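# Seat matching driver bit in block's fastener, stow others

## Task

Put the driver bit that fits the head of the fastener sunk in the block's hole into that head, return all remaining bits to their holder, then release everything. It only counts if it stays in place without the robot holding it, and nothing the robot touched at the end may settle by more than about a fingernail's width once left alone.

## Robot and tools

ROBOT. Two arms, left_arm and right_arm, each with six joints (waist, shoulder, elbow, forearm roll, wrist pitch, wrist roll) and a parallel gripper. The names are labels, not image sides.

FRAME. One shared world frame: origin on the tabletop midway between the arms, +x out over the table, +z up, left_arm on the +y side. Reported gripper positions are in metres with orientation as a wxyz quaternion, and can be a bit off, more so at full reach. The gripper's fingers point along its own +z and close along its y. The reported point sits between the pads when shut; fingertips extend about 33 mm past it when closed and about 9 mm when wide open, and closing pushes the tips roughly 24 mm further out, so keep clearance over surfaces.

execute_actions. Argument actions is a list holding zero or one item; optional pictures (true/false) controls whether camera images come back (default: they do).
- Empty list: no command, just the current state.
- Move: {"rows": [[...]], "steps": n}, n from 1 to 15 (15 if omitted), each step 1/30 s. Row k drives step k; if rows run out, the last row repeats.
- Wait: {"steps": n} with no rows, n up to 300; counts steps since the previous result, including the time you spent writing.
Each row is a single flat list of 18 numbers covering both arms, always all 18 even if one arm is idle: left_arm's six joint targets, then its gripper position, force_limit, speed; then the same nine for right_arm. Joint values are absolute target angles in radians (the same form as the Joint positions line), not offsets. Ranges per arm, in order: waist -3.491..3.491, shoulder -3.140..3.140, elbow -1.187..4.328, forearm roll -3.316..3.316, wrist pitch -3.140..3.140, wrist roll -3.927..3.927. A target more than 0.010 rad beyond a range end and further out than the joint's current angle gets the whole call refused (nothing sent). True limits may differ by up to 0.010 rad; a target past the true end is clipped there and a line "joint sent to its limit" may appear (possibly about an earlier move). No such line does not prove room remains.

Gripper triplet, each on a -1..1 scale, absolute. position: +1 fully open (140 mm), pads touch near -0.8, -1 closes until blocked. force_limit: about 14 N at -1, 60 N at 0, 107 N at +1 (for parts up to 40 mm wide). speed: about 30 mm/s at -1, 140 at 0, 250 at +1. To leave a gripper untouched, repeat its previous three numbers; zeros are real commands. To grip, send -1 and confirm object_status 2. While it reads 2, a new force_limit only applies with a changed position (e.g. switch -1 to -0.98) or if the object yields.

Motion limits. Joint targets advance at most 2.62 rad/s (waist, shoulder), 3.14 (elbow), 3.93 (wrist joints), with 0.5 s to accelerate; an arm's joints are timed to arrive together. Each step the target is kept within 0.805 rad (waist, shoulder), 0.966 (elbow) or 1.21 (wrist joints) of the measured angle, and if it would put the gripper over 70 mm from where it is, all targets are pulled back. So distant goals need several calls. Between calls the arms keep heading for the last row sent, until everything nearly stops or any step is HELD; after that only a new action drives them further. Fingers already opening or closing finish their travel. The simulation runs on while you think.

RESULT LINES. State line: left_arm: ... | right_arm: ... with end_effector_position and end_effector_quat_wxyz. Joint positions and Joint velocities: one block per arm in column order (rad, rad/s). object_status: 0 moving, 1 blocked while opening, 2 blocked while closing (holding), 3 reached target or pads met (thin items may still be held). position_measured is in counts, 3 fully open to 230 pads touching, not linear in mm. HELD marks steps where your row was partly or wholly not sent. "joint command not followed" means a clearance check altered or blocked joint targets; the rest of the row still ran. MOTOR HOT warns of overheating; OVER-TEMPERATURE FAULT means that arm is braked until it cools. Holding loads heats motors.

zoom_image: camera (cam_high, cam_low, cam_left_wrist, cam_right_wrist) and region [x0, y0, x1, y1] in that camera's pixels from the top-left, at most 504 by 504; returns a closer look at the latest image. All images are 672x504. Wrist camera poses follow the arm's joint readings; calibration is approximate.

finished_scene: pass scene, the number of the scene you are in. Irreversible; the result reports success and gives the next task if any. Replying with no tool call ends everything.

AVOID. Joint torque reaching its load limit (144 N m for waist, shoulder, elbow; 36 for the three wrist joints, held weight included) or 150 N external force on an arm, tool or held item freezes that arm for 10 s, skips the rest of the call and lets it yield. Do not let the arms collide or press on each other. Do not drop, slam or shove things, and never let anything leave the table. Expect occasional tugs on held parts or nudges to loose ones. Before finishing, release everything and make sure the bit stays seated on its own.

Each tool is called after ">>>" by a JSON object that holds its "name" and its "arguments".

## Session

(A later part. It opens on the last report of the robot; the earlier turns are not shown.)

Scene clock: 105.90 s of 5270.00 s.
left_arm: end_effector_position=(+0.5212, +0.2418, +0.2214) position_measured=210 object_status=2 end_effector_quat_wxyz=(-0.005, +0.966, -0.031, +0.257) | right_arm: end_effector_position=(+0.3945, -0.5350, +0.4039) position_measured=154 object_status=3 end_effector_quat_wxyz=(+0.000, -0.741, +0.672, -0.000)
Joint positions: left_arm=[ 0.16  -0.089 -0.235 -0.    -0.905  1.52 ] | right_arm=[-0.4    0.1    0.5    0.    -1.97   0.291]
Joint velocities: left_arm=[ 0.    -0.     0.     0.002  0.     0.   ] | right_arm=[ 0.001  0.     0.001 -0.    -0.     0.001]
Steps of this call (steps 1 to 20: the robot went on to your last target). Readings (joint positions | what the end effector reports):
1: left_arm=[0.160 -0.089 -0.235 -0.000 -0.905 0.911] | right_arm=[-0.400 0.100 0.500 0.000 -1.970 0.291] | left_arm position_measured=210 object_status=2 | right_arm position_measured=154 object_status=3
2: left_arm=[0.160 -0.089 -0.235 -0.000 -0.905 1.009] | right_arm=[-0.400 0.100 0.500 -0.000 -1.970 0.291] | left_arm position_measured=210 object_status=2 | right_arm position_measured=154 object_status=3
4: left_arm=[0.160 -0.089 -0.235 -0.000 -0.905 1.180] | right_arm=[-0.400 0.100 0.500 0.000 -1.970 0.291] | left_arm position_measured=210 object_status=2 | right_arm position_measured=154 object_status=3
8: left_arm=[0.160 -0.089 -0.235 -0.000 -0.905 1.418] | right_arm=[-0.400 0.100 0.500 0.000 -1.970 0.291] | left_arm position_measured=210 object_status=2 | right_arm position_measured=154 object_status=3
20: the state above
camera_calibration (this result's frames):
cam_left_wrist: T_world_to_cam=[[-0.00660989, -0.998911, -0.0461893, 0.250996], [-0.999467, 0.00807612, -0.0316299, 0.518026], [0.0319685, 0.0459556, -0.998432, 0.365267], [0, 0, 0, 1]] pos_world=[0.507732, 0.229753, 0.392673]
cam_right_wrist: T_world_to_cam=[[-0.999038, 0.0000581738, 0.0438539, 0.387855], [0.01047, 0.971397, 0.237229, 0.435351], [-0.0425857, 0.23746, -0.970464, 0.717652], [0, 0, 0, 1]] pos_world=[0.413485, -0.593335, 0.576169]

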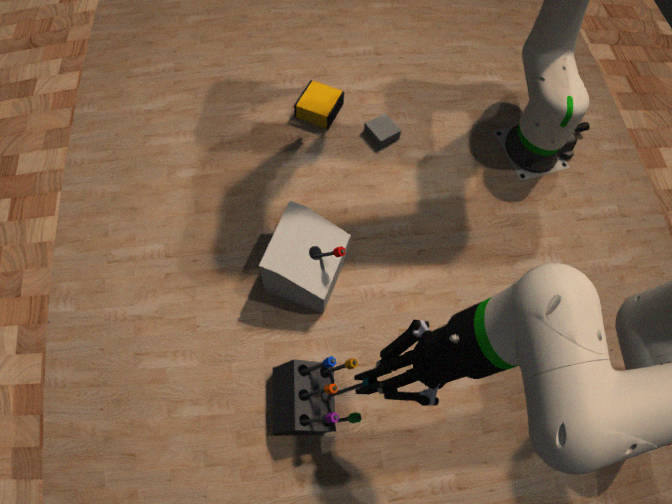

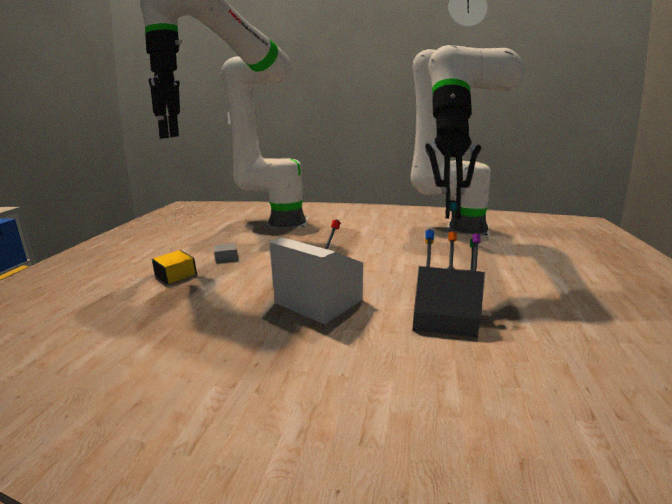

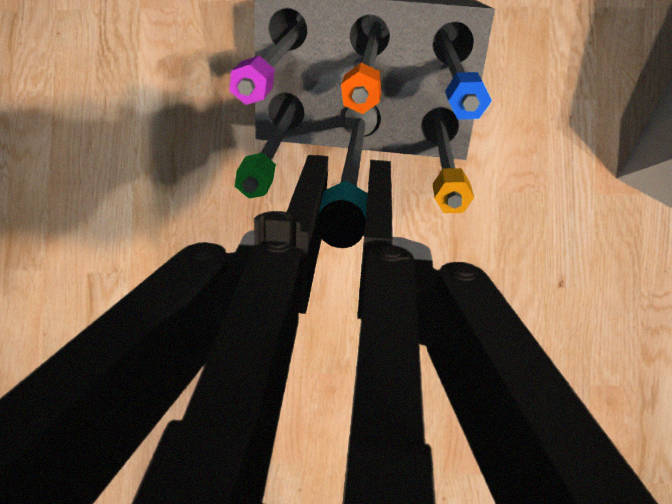

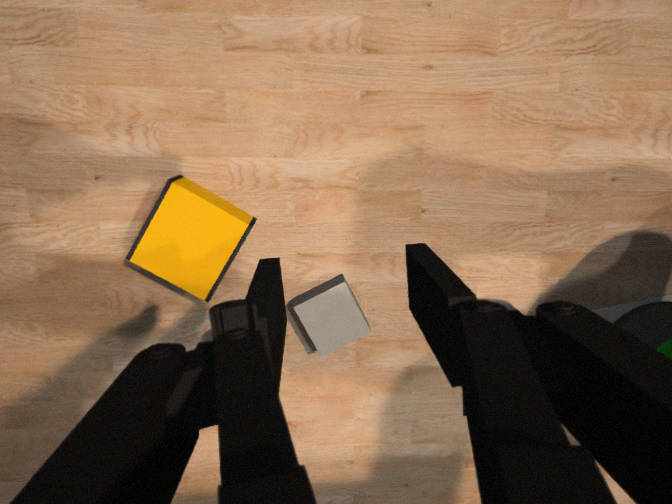

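>>> {"name": "execute_actions", "arguments": {"actions": [{"rows":[[0.16,-0.081,-0.238,0,-0.894,1.52,-1,0,0,-0.4,0.1,0.5,0,-1.97,0.291,-0.2,0,0],[0.16,-0.081,-0.238,0,-0.894,1.52,-1,0,0,-0.4,0.1,0.5,0,-1.97,0.291,-0.2,0,0],[0.16,-0.081,-0.238,0,-0.894,1.52,-1,0,0,-0.4,0.1,0.5,0,-1.97,0.291,-0.2,0,0],[0.16,-0.081,-0.238,0,-0.894,1.52,-1,0,0,-0.4,0.1,0.5,0,-1.97,0.291,-0.2,0,0],[0.16,-0.073,-0.2405,0,-0.8835,1.52,-1,0,0,-0.4,0.1,0.5,0,-1.97,0.291,-0.2,0,0],[0.16,-0.073,-0.2405,0,-0.8835,1.52,-1,0,0,-0.4,0.1,0.5,0,-1.97,0.291,-0.2,0,0],[0.16,-0.073,-0.2405,0,-0.8835,1.52,-1,0,0,-0.4,0.1,0.5,0,-1.97,0.291,-0.2,0,0],[0.16,-0.073,-0.2405,0,-0.8835,1.52,-1,0,0,-0.4,0.1,0.5,0,-1.97,0.291,-0.2,0,0],[0.16,-0.065,-0.2432,0,-0.873,1.52,-1,0,0,-0.4,0.1,0.5,0,-1.97,0.291,-0.2,0,0]]}]}}

>>> {"name": "zoom_image", "arguments": {"camera": "cam_left_wrist", "region": [300,60,420,150]}}

Scene clock: 108.20 s of 5270.00 s.
left_arm: end_effector_position=(+0.5287, +0.2417, +0.2085) position_measured=210 object_status=2 end_effector_quat_wxyz=(-0.005, +0.966, -0.031, +0.257) | right_arm: end_effector_position=(+0.3945, -0.5350, +0.4039) position_measured=154 object_status=3 end_effector_quat_wxyz=(+0.000, -0.741, +0.672, -0.000)
Joint positions: left_arm=[ 0.16  -0.065 -0.243 -0.    -0.873  1.52 ] | right_arm=[-0.4    0.1    0.5    0.    -1.97   0.291]
Joint velocities: left_arm=[ 0.     0.001 -0.001  0.002  0.001  0.   ] | right_arm=[ 0.001  0.    -0.    -0.001  0.    -0.001]
Steps of this call (steps 1 to 15: the robot went on to your last target; steps 16 to 54: nothing new was sent; steps 55 to 69: all 15 steps of this action). Readings (joint positions | what the end effector reports):
55: left_arm=[0.160 -0.089 -0.235 -0.000 -0.905 1.520] | right_arm=[-0.400 0.100 0.500 0.000 -1.970 0.291] | left_arm position_measured=210 object_status=2 | right_arm position_measured=154 object_status=3
56: left_arm=[0.160 -0.086 -0.236 -0.000 -0.901 1.520] | right_arm=[-0.400 0.100 0.500 0.000 -1.970 0.291] | left_arm position_measured=210 object_status=2 | right_arm position_measured=154 object_status=3
58: left_arm=[0.160 -0.081 -0.238 -0.000 -0.895 1.520] | right_arm=[-0.400 0.100 0.500 0.000 -1.970 0.291] | left_arm position_measured=210 object_status=2 | right_arm position_measured=154 object_status=3
62: left_arm=[0.160 -0.073 -0.240 -0.000 -0.884 1.520] | right_arm=[-0.400 0.100 0.500 0.000 -1.970 0.291] | left_arm position_measured=210 object_status=2 | right_arm position_measured=154 object_status=3
69: the state above
camera_calibration (this result's frames):
cam_left_wrist: T_world_to_cam=[[-0.00661401, -0.998911, -0.0461891, 0.250357], [-0.999471, 0.00807442, -0.0315034, 0.525108], [0.031842, 0.0459563, -0.998436, 0.352227], [0, 0, 0, 1]] pos_world=[0.51527, 0.229657, 0.379782]
cam_right_wrist: T_world_to_cam=[[-0.999038, 0.0000581193, 0.0438538, 0.387855], [0.0104699, 0.971397, 0.237229, 0.435351], [-0.0425857, 0.23746, -0.970464, 0.717652], [0, 0, 0, 1]] pos_world=[0.413485, -0.593335, 0.576169]

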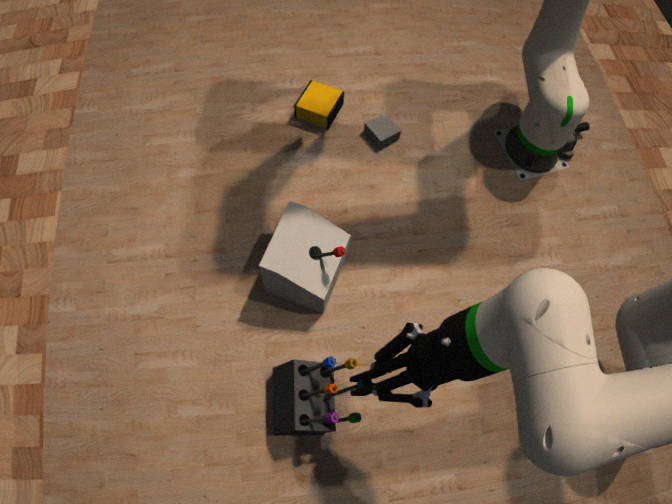

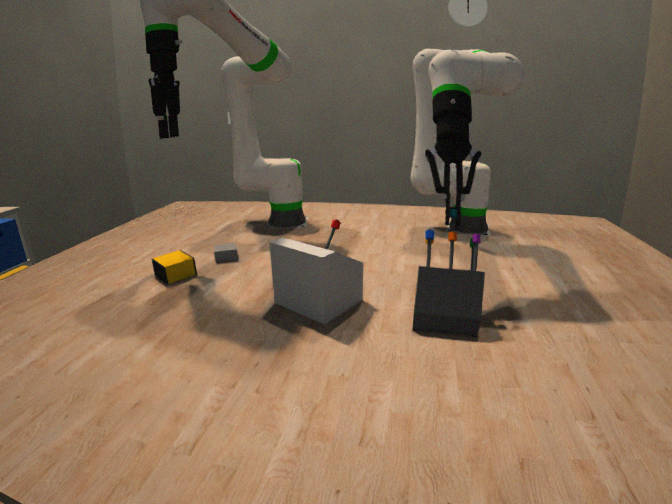

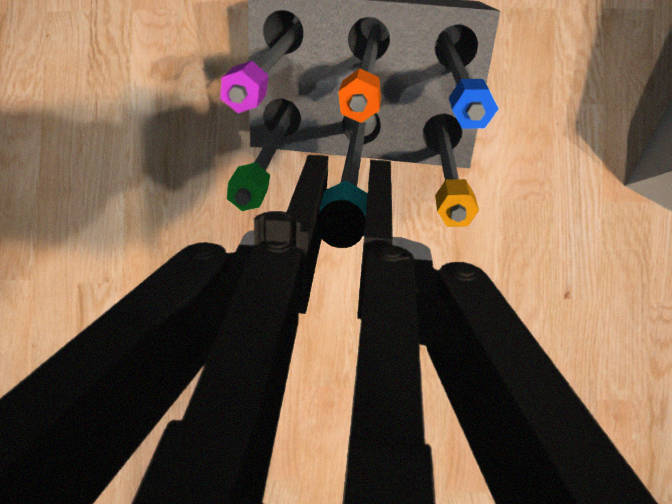

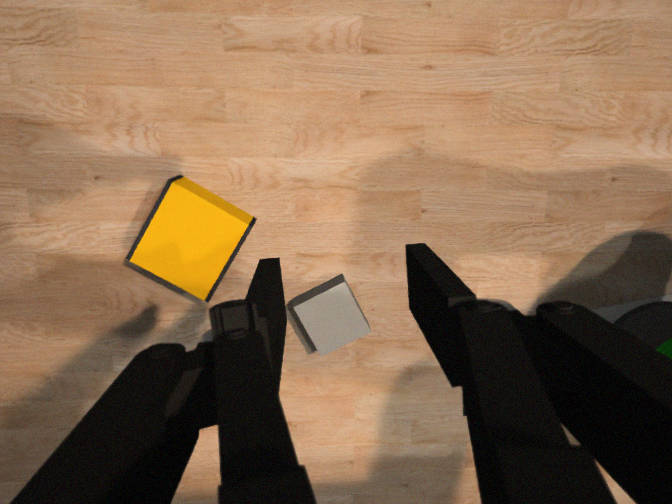

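Region (300, 60, 420, 150) of cam_left_wrist's 672x504 image, scaled by 4.200, with more detail than that image has; it fills the top 378 rows of this view, and the rest is white.

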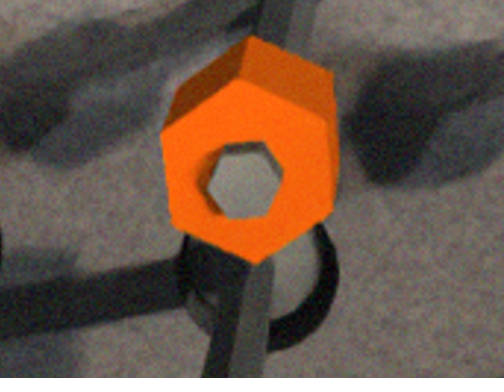

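>>> {"name": "execute_actions", "arguments": {"actions": [{"rows":[[0.16,-0.0825,-0.2699,0,-0.864,1.52,-1,0,0,-0.4,0.1,0.5,0,-1.97,0.291,-0.2,0,0]]}]}}

>>> {"name": "zoom_image", "arguments": {"camera": "cam_left_wrist", "region": [300,60,420,150]}}

>>> {"name": "zoom_image", "arguments": {"camera": "cam_high", "region": [290,360,370,420]}}

Scene clock: 110.03 s of 5270.00 s.
left_arm: end_effector_position=(+0.5208, +0.2419, +0.2040) position_measured=210 object_status=2 end_effector_quat_wxyz=(-0.005, +0.966, -0.031, +0.257) | right_arm: end_effector_position=(+0.3945, -0.5350, +0.4039) position_measured=154 object_status=3 end_effector_quat_wxyz=(+0.000, -0.741, +0.672, -0.000)
Joint positions: left_arm=[ 0.16  -0.082 -0.27  -0.    -0.864  1.52 ] | right_arm=[-0.4    0.1    0.5    0.    -1.97   0.291]
Joint velocities: left_arm=[ 0.    -0.001  0.     0.001  0.001 -0.   ] | right_arm=[-0.     0.     0.     0.001 -0.     0.   ]
Steps of this call (steps 1 to 15: the robot went on to your last target; steps 16 to 40: nothing new was sent; steps 41 to 55: all 15 steps of this action). Readings (joint positions | what the end effector reports):
41: left_arm=[0.160 -0.065 -0.243 -0.000 -0.873 1.520] | right_arm=[-0.400 0.100 0.500 -0.000 -1.970 0.291] | left_arm position_measured=210 object_status=2 | right_arm position_measured=154 object_status=3
42: left_arm=[0.160 -0.068 -0.248 -0.000 -0.871 1.520] | right_arm=[-0.400 0.100 0.500 0.000 -1.970 0.291] | left_arm position_measured=210 object_status=2 | right_arm position_measured=154 object_status=3
44: left_arm=[0.160 -0.079 -0.266 -0.000 -0.865 1.520] | right_arm=[-0.400 0.100 0.500 0.000 -1.970 0.291] | left_arm position_measured=210 object_status=2 | right_arm position_measured=154 object_status=3
48: left_arm=[0.160 -0.082 -0.270 -0.000 -0.864 1.520] | right_arm=[-0.400 0.100 0.500 0.000 -1.970 0.291] | left_arm position_measured=210 object_status=2 | right_arm position_measured=154 object_status=3
55: the state above
camera_calibration (this result's frames):
cam_left_wrist: T_world_to_cam=[[-0.00661856, -0.998911, -0.04619, 0.250202], [-0.999476, 0.00807238, -0.0313595, 0.517043], [0.0316983, 0.0459583, -0.99844, 0.348079], [0, 0, 0, 1]] pos_world=[0.507394, 0.229759, 0.375307]
cam_right_wrist: T_world_to_cam=[[-0.999038, 0.0000582584, 0.0438539, 0.387855], [0.0104701, 0.971397, 0.237229, 0.435351], [-0.0425858, 0.23746, -0.970464, 0.717652], [0, 0, 0, 1]] pos_world=[0.413485, -0.593335, 0.576169]

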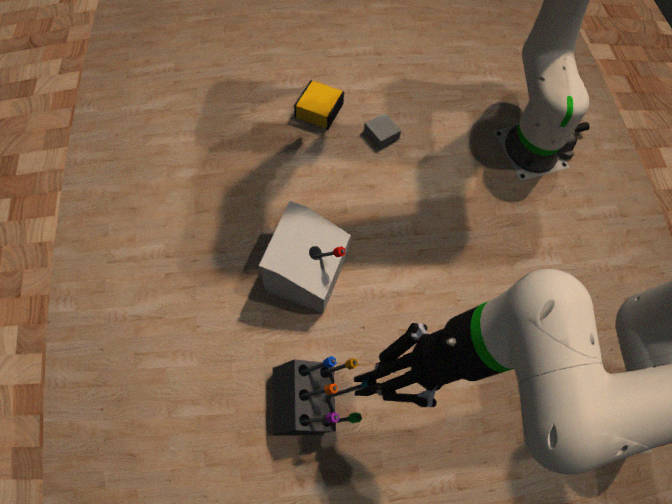

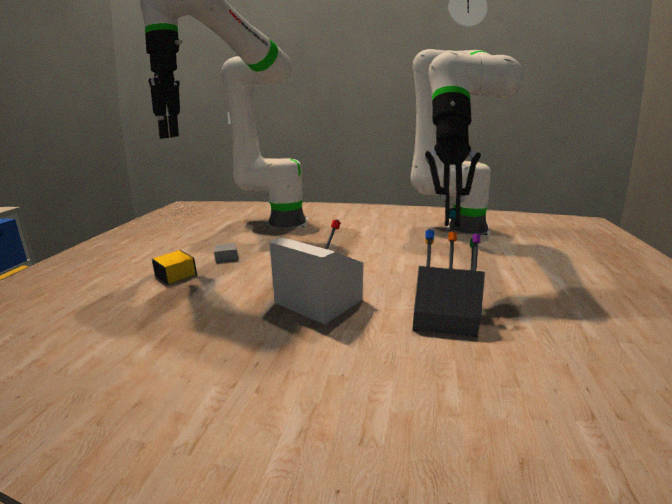

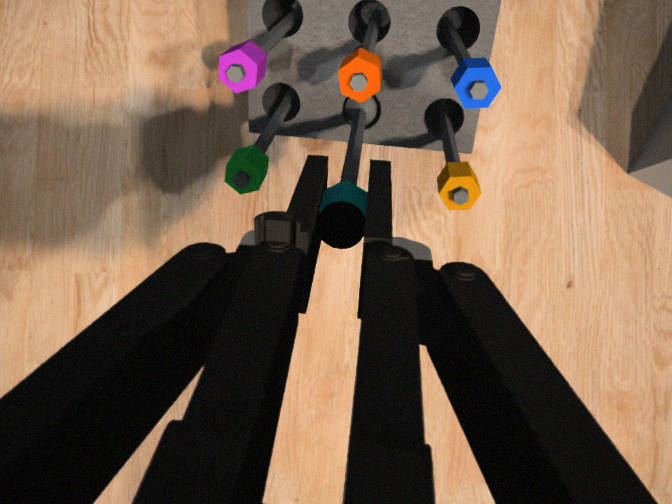

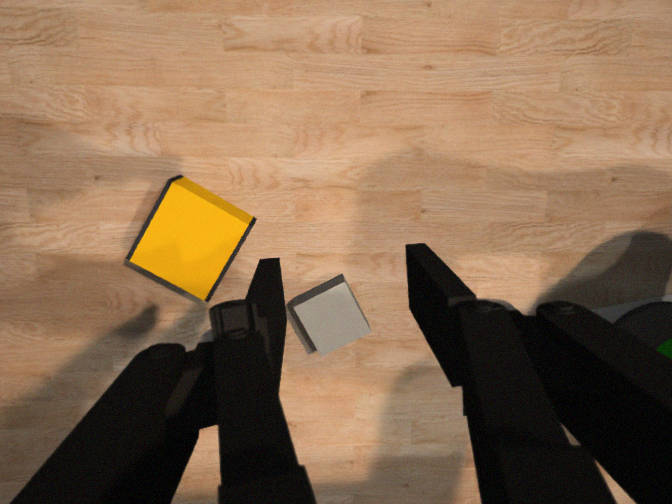

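Region (300, 60, 420, 150) of cam_left_wrist's 672x504 image, scaled by 4.200, with more detail than that image has; it fills the top 378 rows of this view, and the rest is white.

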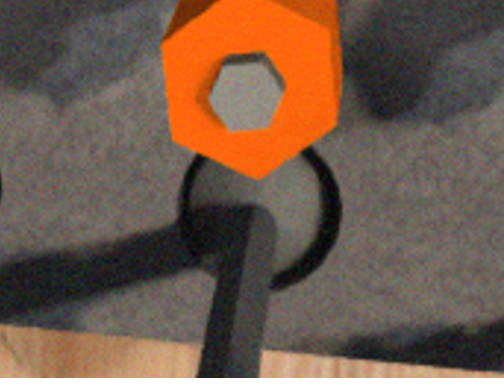

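Region (290, 360, 370, 420) of cam_high's 672x504 image, scaled by 6.300, with more detail than that image has; it fills the top 378 rows of this view, and the rest is white.

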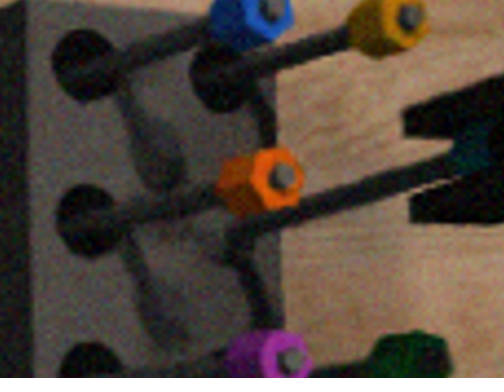

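>>> {"name": "execute_actions", "arguments": {"actions": [{"rows":[[0.159,-0.029,-0.2799,0,-0.8,1.52,-1,0,0,-0.4,0.1,0.5,0,-1.97,0.291,-0.2,0,0]]}], "pictures": false}}

>>> {"name": "execute_actions", "arguments": {"actions": [{"rows":[[0.158,0.018,-0.284,0,-0.749,1.52,-1,0,0,-0.4,0.1,0.5,0,-1.97,0.291,-0.2,0,0]]}]}}

Scene clock: 111.20 s of 5270.00 s.
left_arm: end_effector_position=(+0.5367, +0.2411, +0.1786) position_measured=210 object_status=2 end_effector_quat_wxyz=(-0.005, +0.966, -0.031, +0.257) | right_arm: end_effector_position=(+0.3945, -0.5350, +0.4039) position_measured=154 object_status=3 end_effector_quat_wxyz=(+0.000, -0.741, +0.672, -0.000)
Joint positions: left_arm=[ 0.159 -0.029 -0.28  -0.    -0.8    1.52 ] | right_arm=[-0.4    0.1    0.5    0.    -1.97   0.291]
Joint velocities: left_arm=[ 0.     0.001  0.     0.001  0.    -0.   ] | right_arm=[ 0.002  0.     0.    -0.001  0.    -0.001]
Steps of this call (steps 1 to 15: the robot went on to your last target; steps 16 to 20: nothing new was sent; steps 21 to 35: all 15 steps of this action). Readings (joint positions | what the end effector reports):
21: left_arm=[0.160 -0.082 -0.270 -0.000 -0.864 1.520] | right_arm=[-0.400 0.100 0.500 0.000 -1.970 0.291] | left_arm position_measured=210 object_status=2 | right_arm position_measured=154 object_status=3
22: left_arm=[0.160 -0.079 -0.270 -0.000 -0.860 1.520] | right_arm=[-0.400 0.100 0.500 0.000 -1.970 0.291] | left_arm position_measured=210 object_status=2 | right_arm position_measured=154 object_status=3
24: left_arm=[0.160 -0.056 -0.275 -0.000 -0.832 1.520] | right_arm=[-0.400 0.100 0.500 0.000 -1.970 0.291] | left_arm position_measured=210 object_status=2 | right_arm position_measured=154 object_status=3
28: left_arm=[0.159 -0.029 -0.280 -0.000 -0.800 1.520] | right_arm=[-0.400 0.100 0.500 0.000 -1.970 0.291] | left_arm position_measured=210 object_status=2 | right_arm position_measured=154 object_status=3
35: the state above

Scene clock: 111.70 s of 5270.00 s.
left_arm: end_effector_position=(+0.5498, +0.2403, +0.1576) position_measured=210 object_status=2 end_effector_quat_wxyz=(-0.005, +0.966, -0.032, +0.257) | right_arm: end_effector_position=(+0.3945, -0.5350, +0.4039) position_measured=154 object_status=3 end_effector_quat_wxyz=(+0.000, -0.741, +0.672, -0.000)
Joint positions: left_arm=[ 0.158  0.018 -0.284 -0.    -0.749  1.52 ] | right_arm=[-0.4    0.1    0.5    0.    -1.97   0.291]
Joint velocities: left_arm=[-0.     0.003 -0.     0.002  0.     0.   ] | right_arm=[ 0.  0. -0.  0.  0.  0.]
Steps of this call (steps 1 to 15: all 15 steps of this action). Readings (joint positions | what the end effector reports):
1: left_arm=[0.159 -0.029 -0.280 -0.000 -0.800 1.520] | right_arm=[-0.400 0.100 0.500 0.000 -1.970 0.291] | left_arm position_measured=210 object_status=2 | right_arm position_measured=154 object_status=3
2: left_arm=[0.159 -0.026 -0.280 -0.000 -0.796 1.520] | right_arm=[-0.400 0.100 0.500 0.000 -1.970 0.291] | left_arm position_measured=210 object_status=2 | right_arm position_measured=154 object_status=3
4: left_arm=[0.158 -0.003 -0.282 -0.000 -0.772 1.520] | right_arm=[-0.400 0.100 0.500 0.000 -1.970 0.291] | left_arm position_measured=210 object_status=2 | right_arm position_measured=154 object_status=3
8: left_arm=[0.158 0.018 -0.284 -0.000 -0.749 1.520] | right_arm=[-0.400 0.100 0.500 0.000 -1.970 0.291] | left_arm position_measured=210 object_status=2 | right_arm position_measured=154 object_status=3
15: the state above
camera_calibration (this result's frames):
cam_left_wrist: T_world_to_cam=[[-0.00861248, -0.998896, -0.0461883, 0.247781], [-0.999449, 0.0100801, -0.031637, 0.544158], [0.0320676, 0.0458904, -0.998432, 0.300702], [0, 0, 0, 1]] pos_world=[0.536349, 0.228223, 0.32889]
cam_right_wrist: T_world_to_cam=[[-0.999038, 0.000058278, 0.0438536, 0.387855], [0.01047, 0.971397, 0.237229, 0.435351], [-0.0425855, 0.23746, -0.970464, 0.717652], [0, 0, 0, 1]] pos_world=[0.413485, -0.593335, 0.576169]

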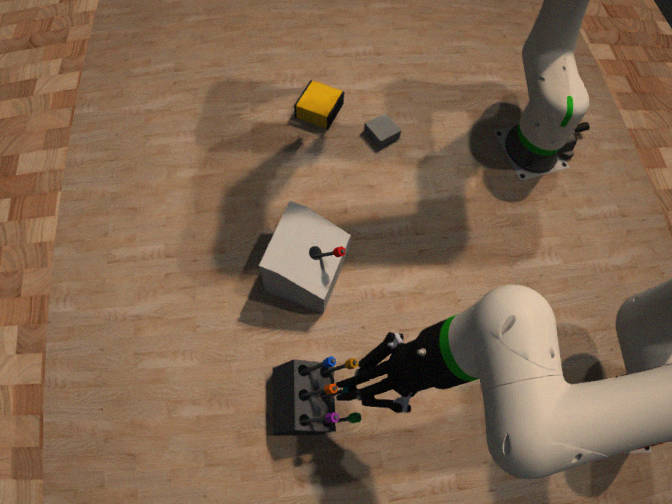

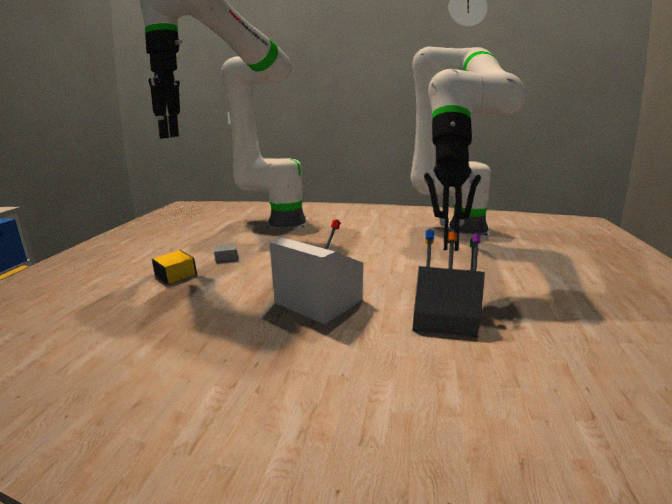

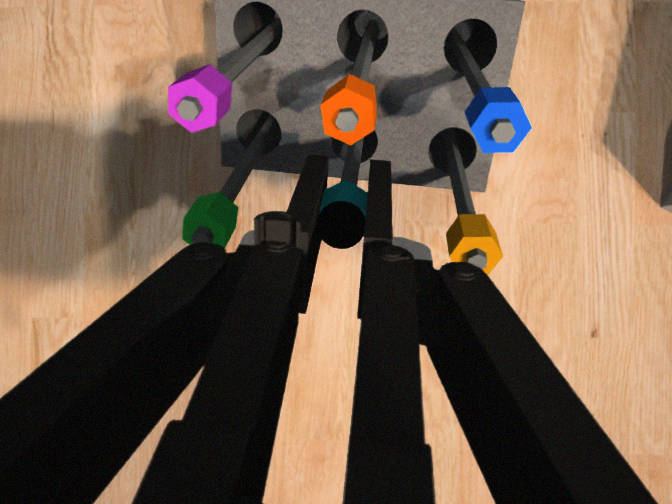

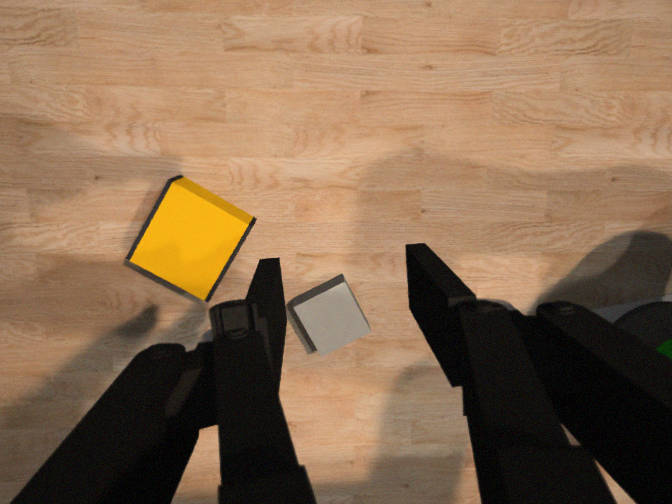

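Nearly down; release and retreat.

>>> {"name": "execute_actions", "arguments": {"actions": [{"rows":[[0.158,0.018,-0.284,0,-0.749,1.52,-0.45,0,0,-0.4,0.1,0.5,0,-1.97,0.291,-0.2,0,0]]}], "pictures": false}}

>>> {"name": "execute_actions", "arguments": {"actions": [{"rows":[[0.16,-0.12,-0.25,0,-0.92,1.52,-0.45,0,0,-0.4,0.1,0.5,0,-1.97,0.291,-0.2,0,0]]}]}}

Scene clock: 114.33 s of 5270.00 s.
left_arm: end_effector_position=(+0.5498, +0.2403, +0.1576) position_measured=186 object_status=3 end_effector_quat_wxyz=(-0.005, +0.966, -0.032, +0.257) | right_arm: end_effector_position=(+0.3945, -0.5350, +0.4039) position_measured=154 object_status=3 end_effector_quat_wxyz=(+0.000, -0.741, +0.672, -0.000)
Joint positions: left_arm=[ 0.158  0.018 -0.284 -0.    -0.749  1.52 ] | right_arm=[-0.4    0.1    0.5    0.    -1.97   0.291]
Joint velocities: left_arm=[-0.    -0.001 -0.     0.001  0.001 -0.   ] | right_arm=[ 0.002 -0.     0.001  0.     0.001  0.002]
Steps of this call (steps 1 to 15: the robot went on to your last target; steps 16 to 64: nothing new was sent; steps 65 to 79: all 15 steps of this action). Readings (joint positions | what the end effector reports):
65: left_arm=[0.158 0.018 -0.284 -0.000 -0.749 1.520] | right_arm=[-0.400 0.100 0.500 0.000 -1.970 0.291] | left_arm position_measured=210 object_status=0 | right_arm position_measured=154 object_status=3
66: left_arm=[0.158 0.018 -0.284 -0.000 -0.749 1.520] | right_arm=[-0.400 0.100 0.500 0.000 -1.970 0.291] | left_arm position_measured=210 object_status=0 | right_arm position_measured=154 object_status=3
68: left_arm=[0.158 0.018 -0.284 -0.000 -0.749 1.520] | right_arm=[-0.400 0.100 0.500 0.000 -1.970 0.291] | left_arm position_measured=191 object_status=0 | right_arm position_measured=154 object_status=3
72: left_arm=[0.158 0.018 -0.284 -0.000 -0.749 1.520] | right_arm=[-0.400 0.100 0.500 0.000 -1.970 0.291] | left_arm position_measured=186 object_status=0 | right_arm position_measured=154 object_status=3
79: the state above

Scene clock: 114.83 s of 5270.00 s.
left_arm: end_effector_position=(+0.5098, +0.2420, +0.2269) position_measured=186 object_status=3 end_effector_quat_wxyz=(-0.005, +0.966, -0.031, +0.257) | right_arm: end_effector_position=(+0.3945, -0.5350, +0.4039) position_measured=154 object_status=3 end_effector_quat_wxyz=(+0.000, -0.741, +0.672, -0.000)
Joint positions: left_arm=[ 0.16 -0.12 -0.25 -0.   -0.92  1.52] | right_arm=[-0.4    0.1    0.5    0.    -1.97   0.291]
Joint velocities: left_arm=[-0.    -0.    -0.    -0.001 -0.001  0.   ] | right_arm=[-0.     0.     0.001 -0.    -0.     0.   ]
Steps of this call (steps 1 to 15: all 15 steps of this action). Readings (joint positions | what the end effector reports):
1: left_arm=[0.158 0.018 -0.284 -0.000 -0.749 1.520] | right_arm=[-0.400 0.100 0.500 0.000 -1.970 0.291] | left_arm position_measured=186 object_status=3 | right_arm position_measured=154 object_status=3
2: left_arm=[0.158 0.015 -0.283 -0.000 -0.753 1.520] | right_arm=[-0.400 0.100 0.500 0.000 -1.970 0.291] | left_arm position_measured=186 object_status=3 | right_arm position_measured=154 object_status=3
4: left_arm=[0.158 -0.009 -0.277 -0.000 -0.783 1.520] | right_arm=[-0.400 0.100 0.500 0.000 -1.970 0.291] | left_arm position_measured=186 object_status=3 | right_arm position_measured=154 object_status=3
8: left_arm=[0.160 -0.098 -0.255 -0.000 -0.892 1.520] | right_arm=[-0.400 0.100 0.500 0.000 -1.970 0.291] | left_arm position_measured=186 object_status=3 | right_arm position_measured=154 object_status=3
15: the state above
camera_calibration (this result's frames):
cam_left_wrist: T_world_to_cam=[[-0.00655139, -0.998908, -0.0462498, 0.251338], [-0.999441, 0.00805752, -0.0324542, 0.507005], [0.0327914, 0.0460113, -0.998403, 0.370714], [0, 0, 0, 1]] pos_world=[0.496212, 0.229922, 0.398201]
cam_right_wrist: T_world_to_cam=[[-0.999038, 0.000058248, 0.0438537, 0.387855], [0.01047, 0.971397, 0.237229, 0.435351], [-0.0425856, 0.23746, -0.970464, 0.717652], [0, 0, 0, 1]] pos_world=[0.413485, -0.593335, 0.576169]

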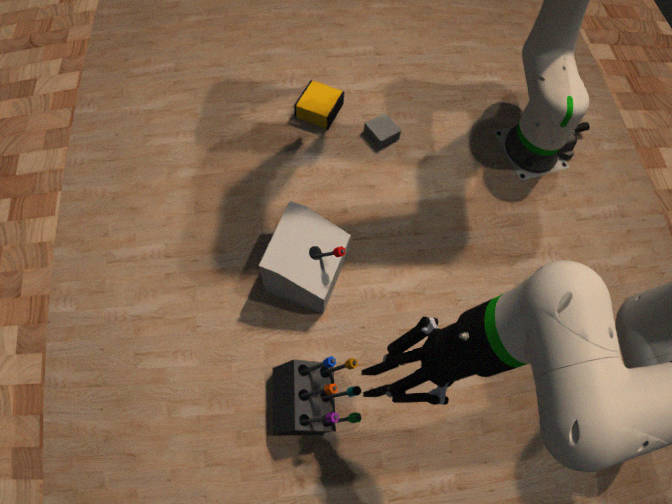

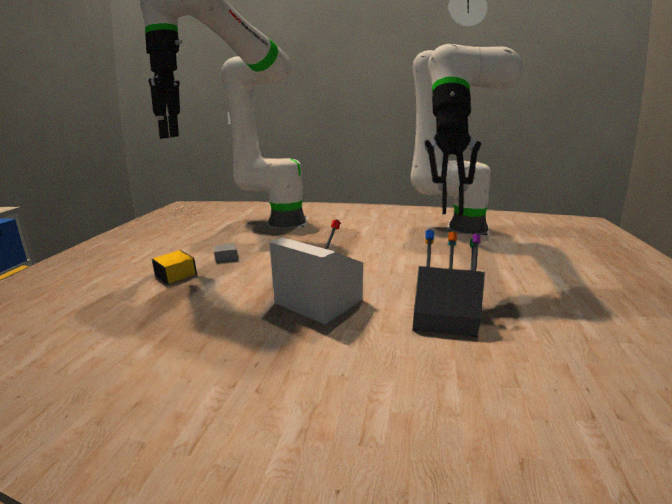

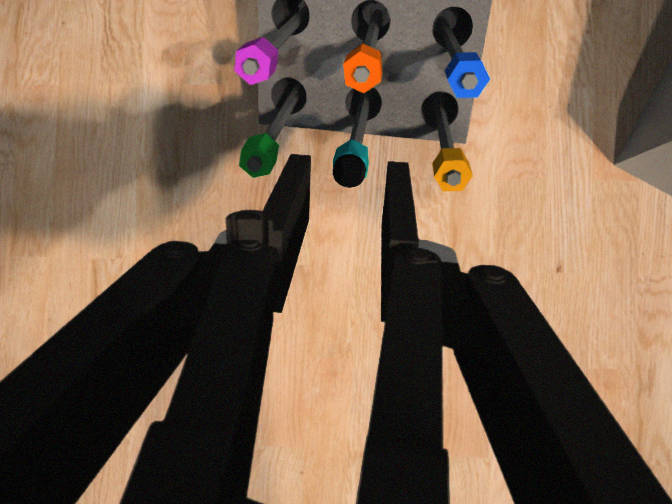

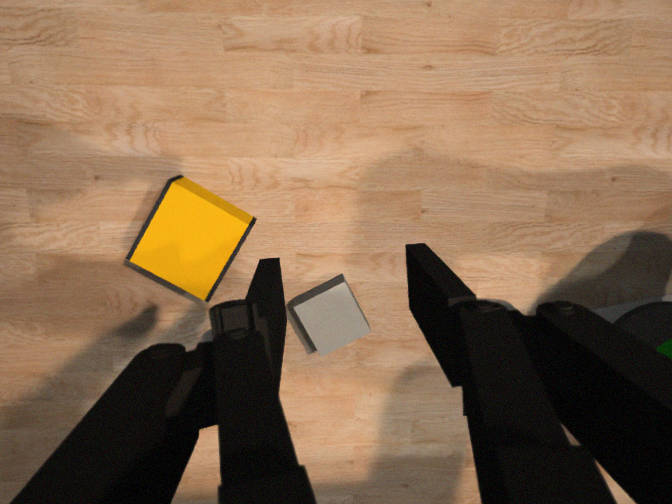

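>>> {"name": "finished_scene", "arguments": {"scene": 1}}

The scene is finished: the task was done.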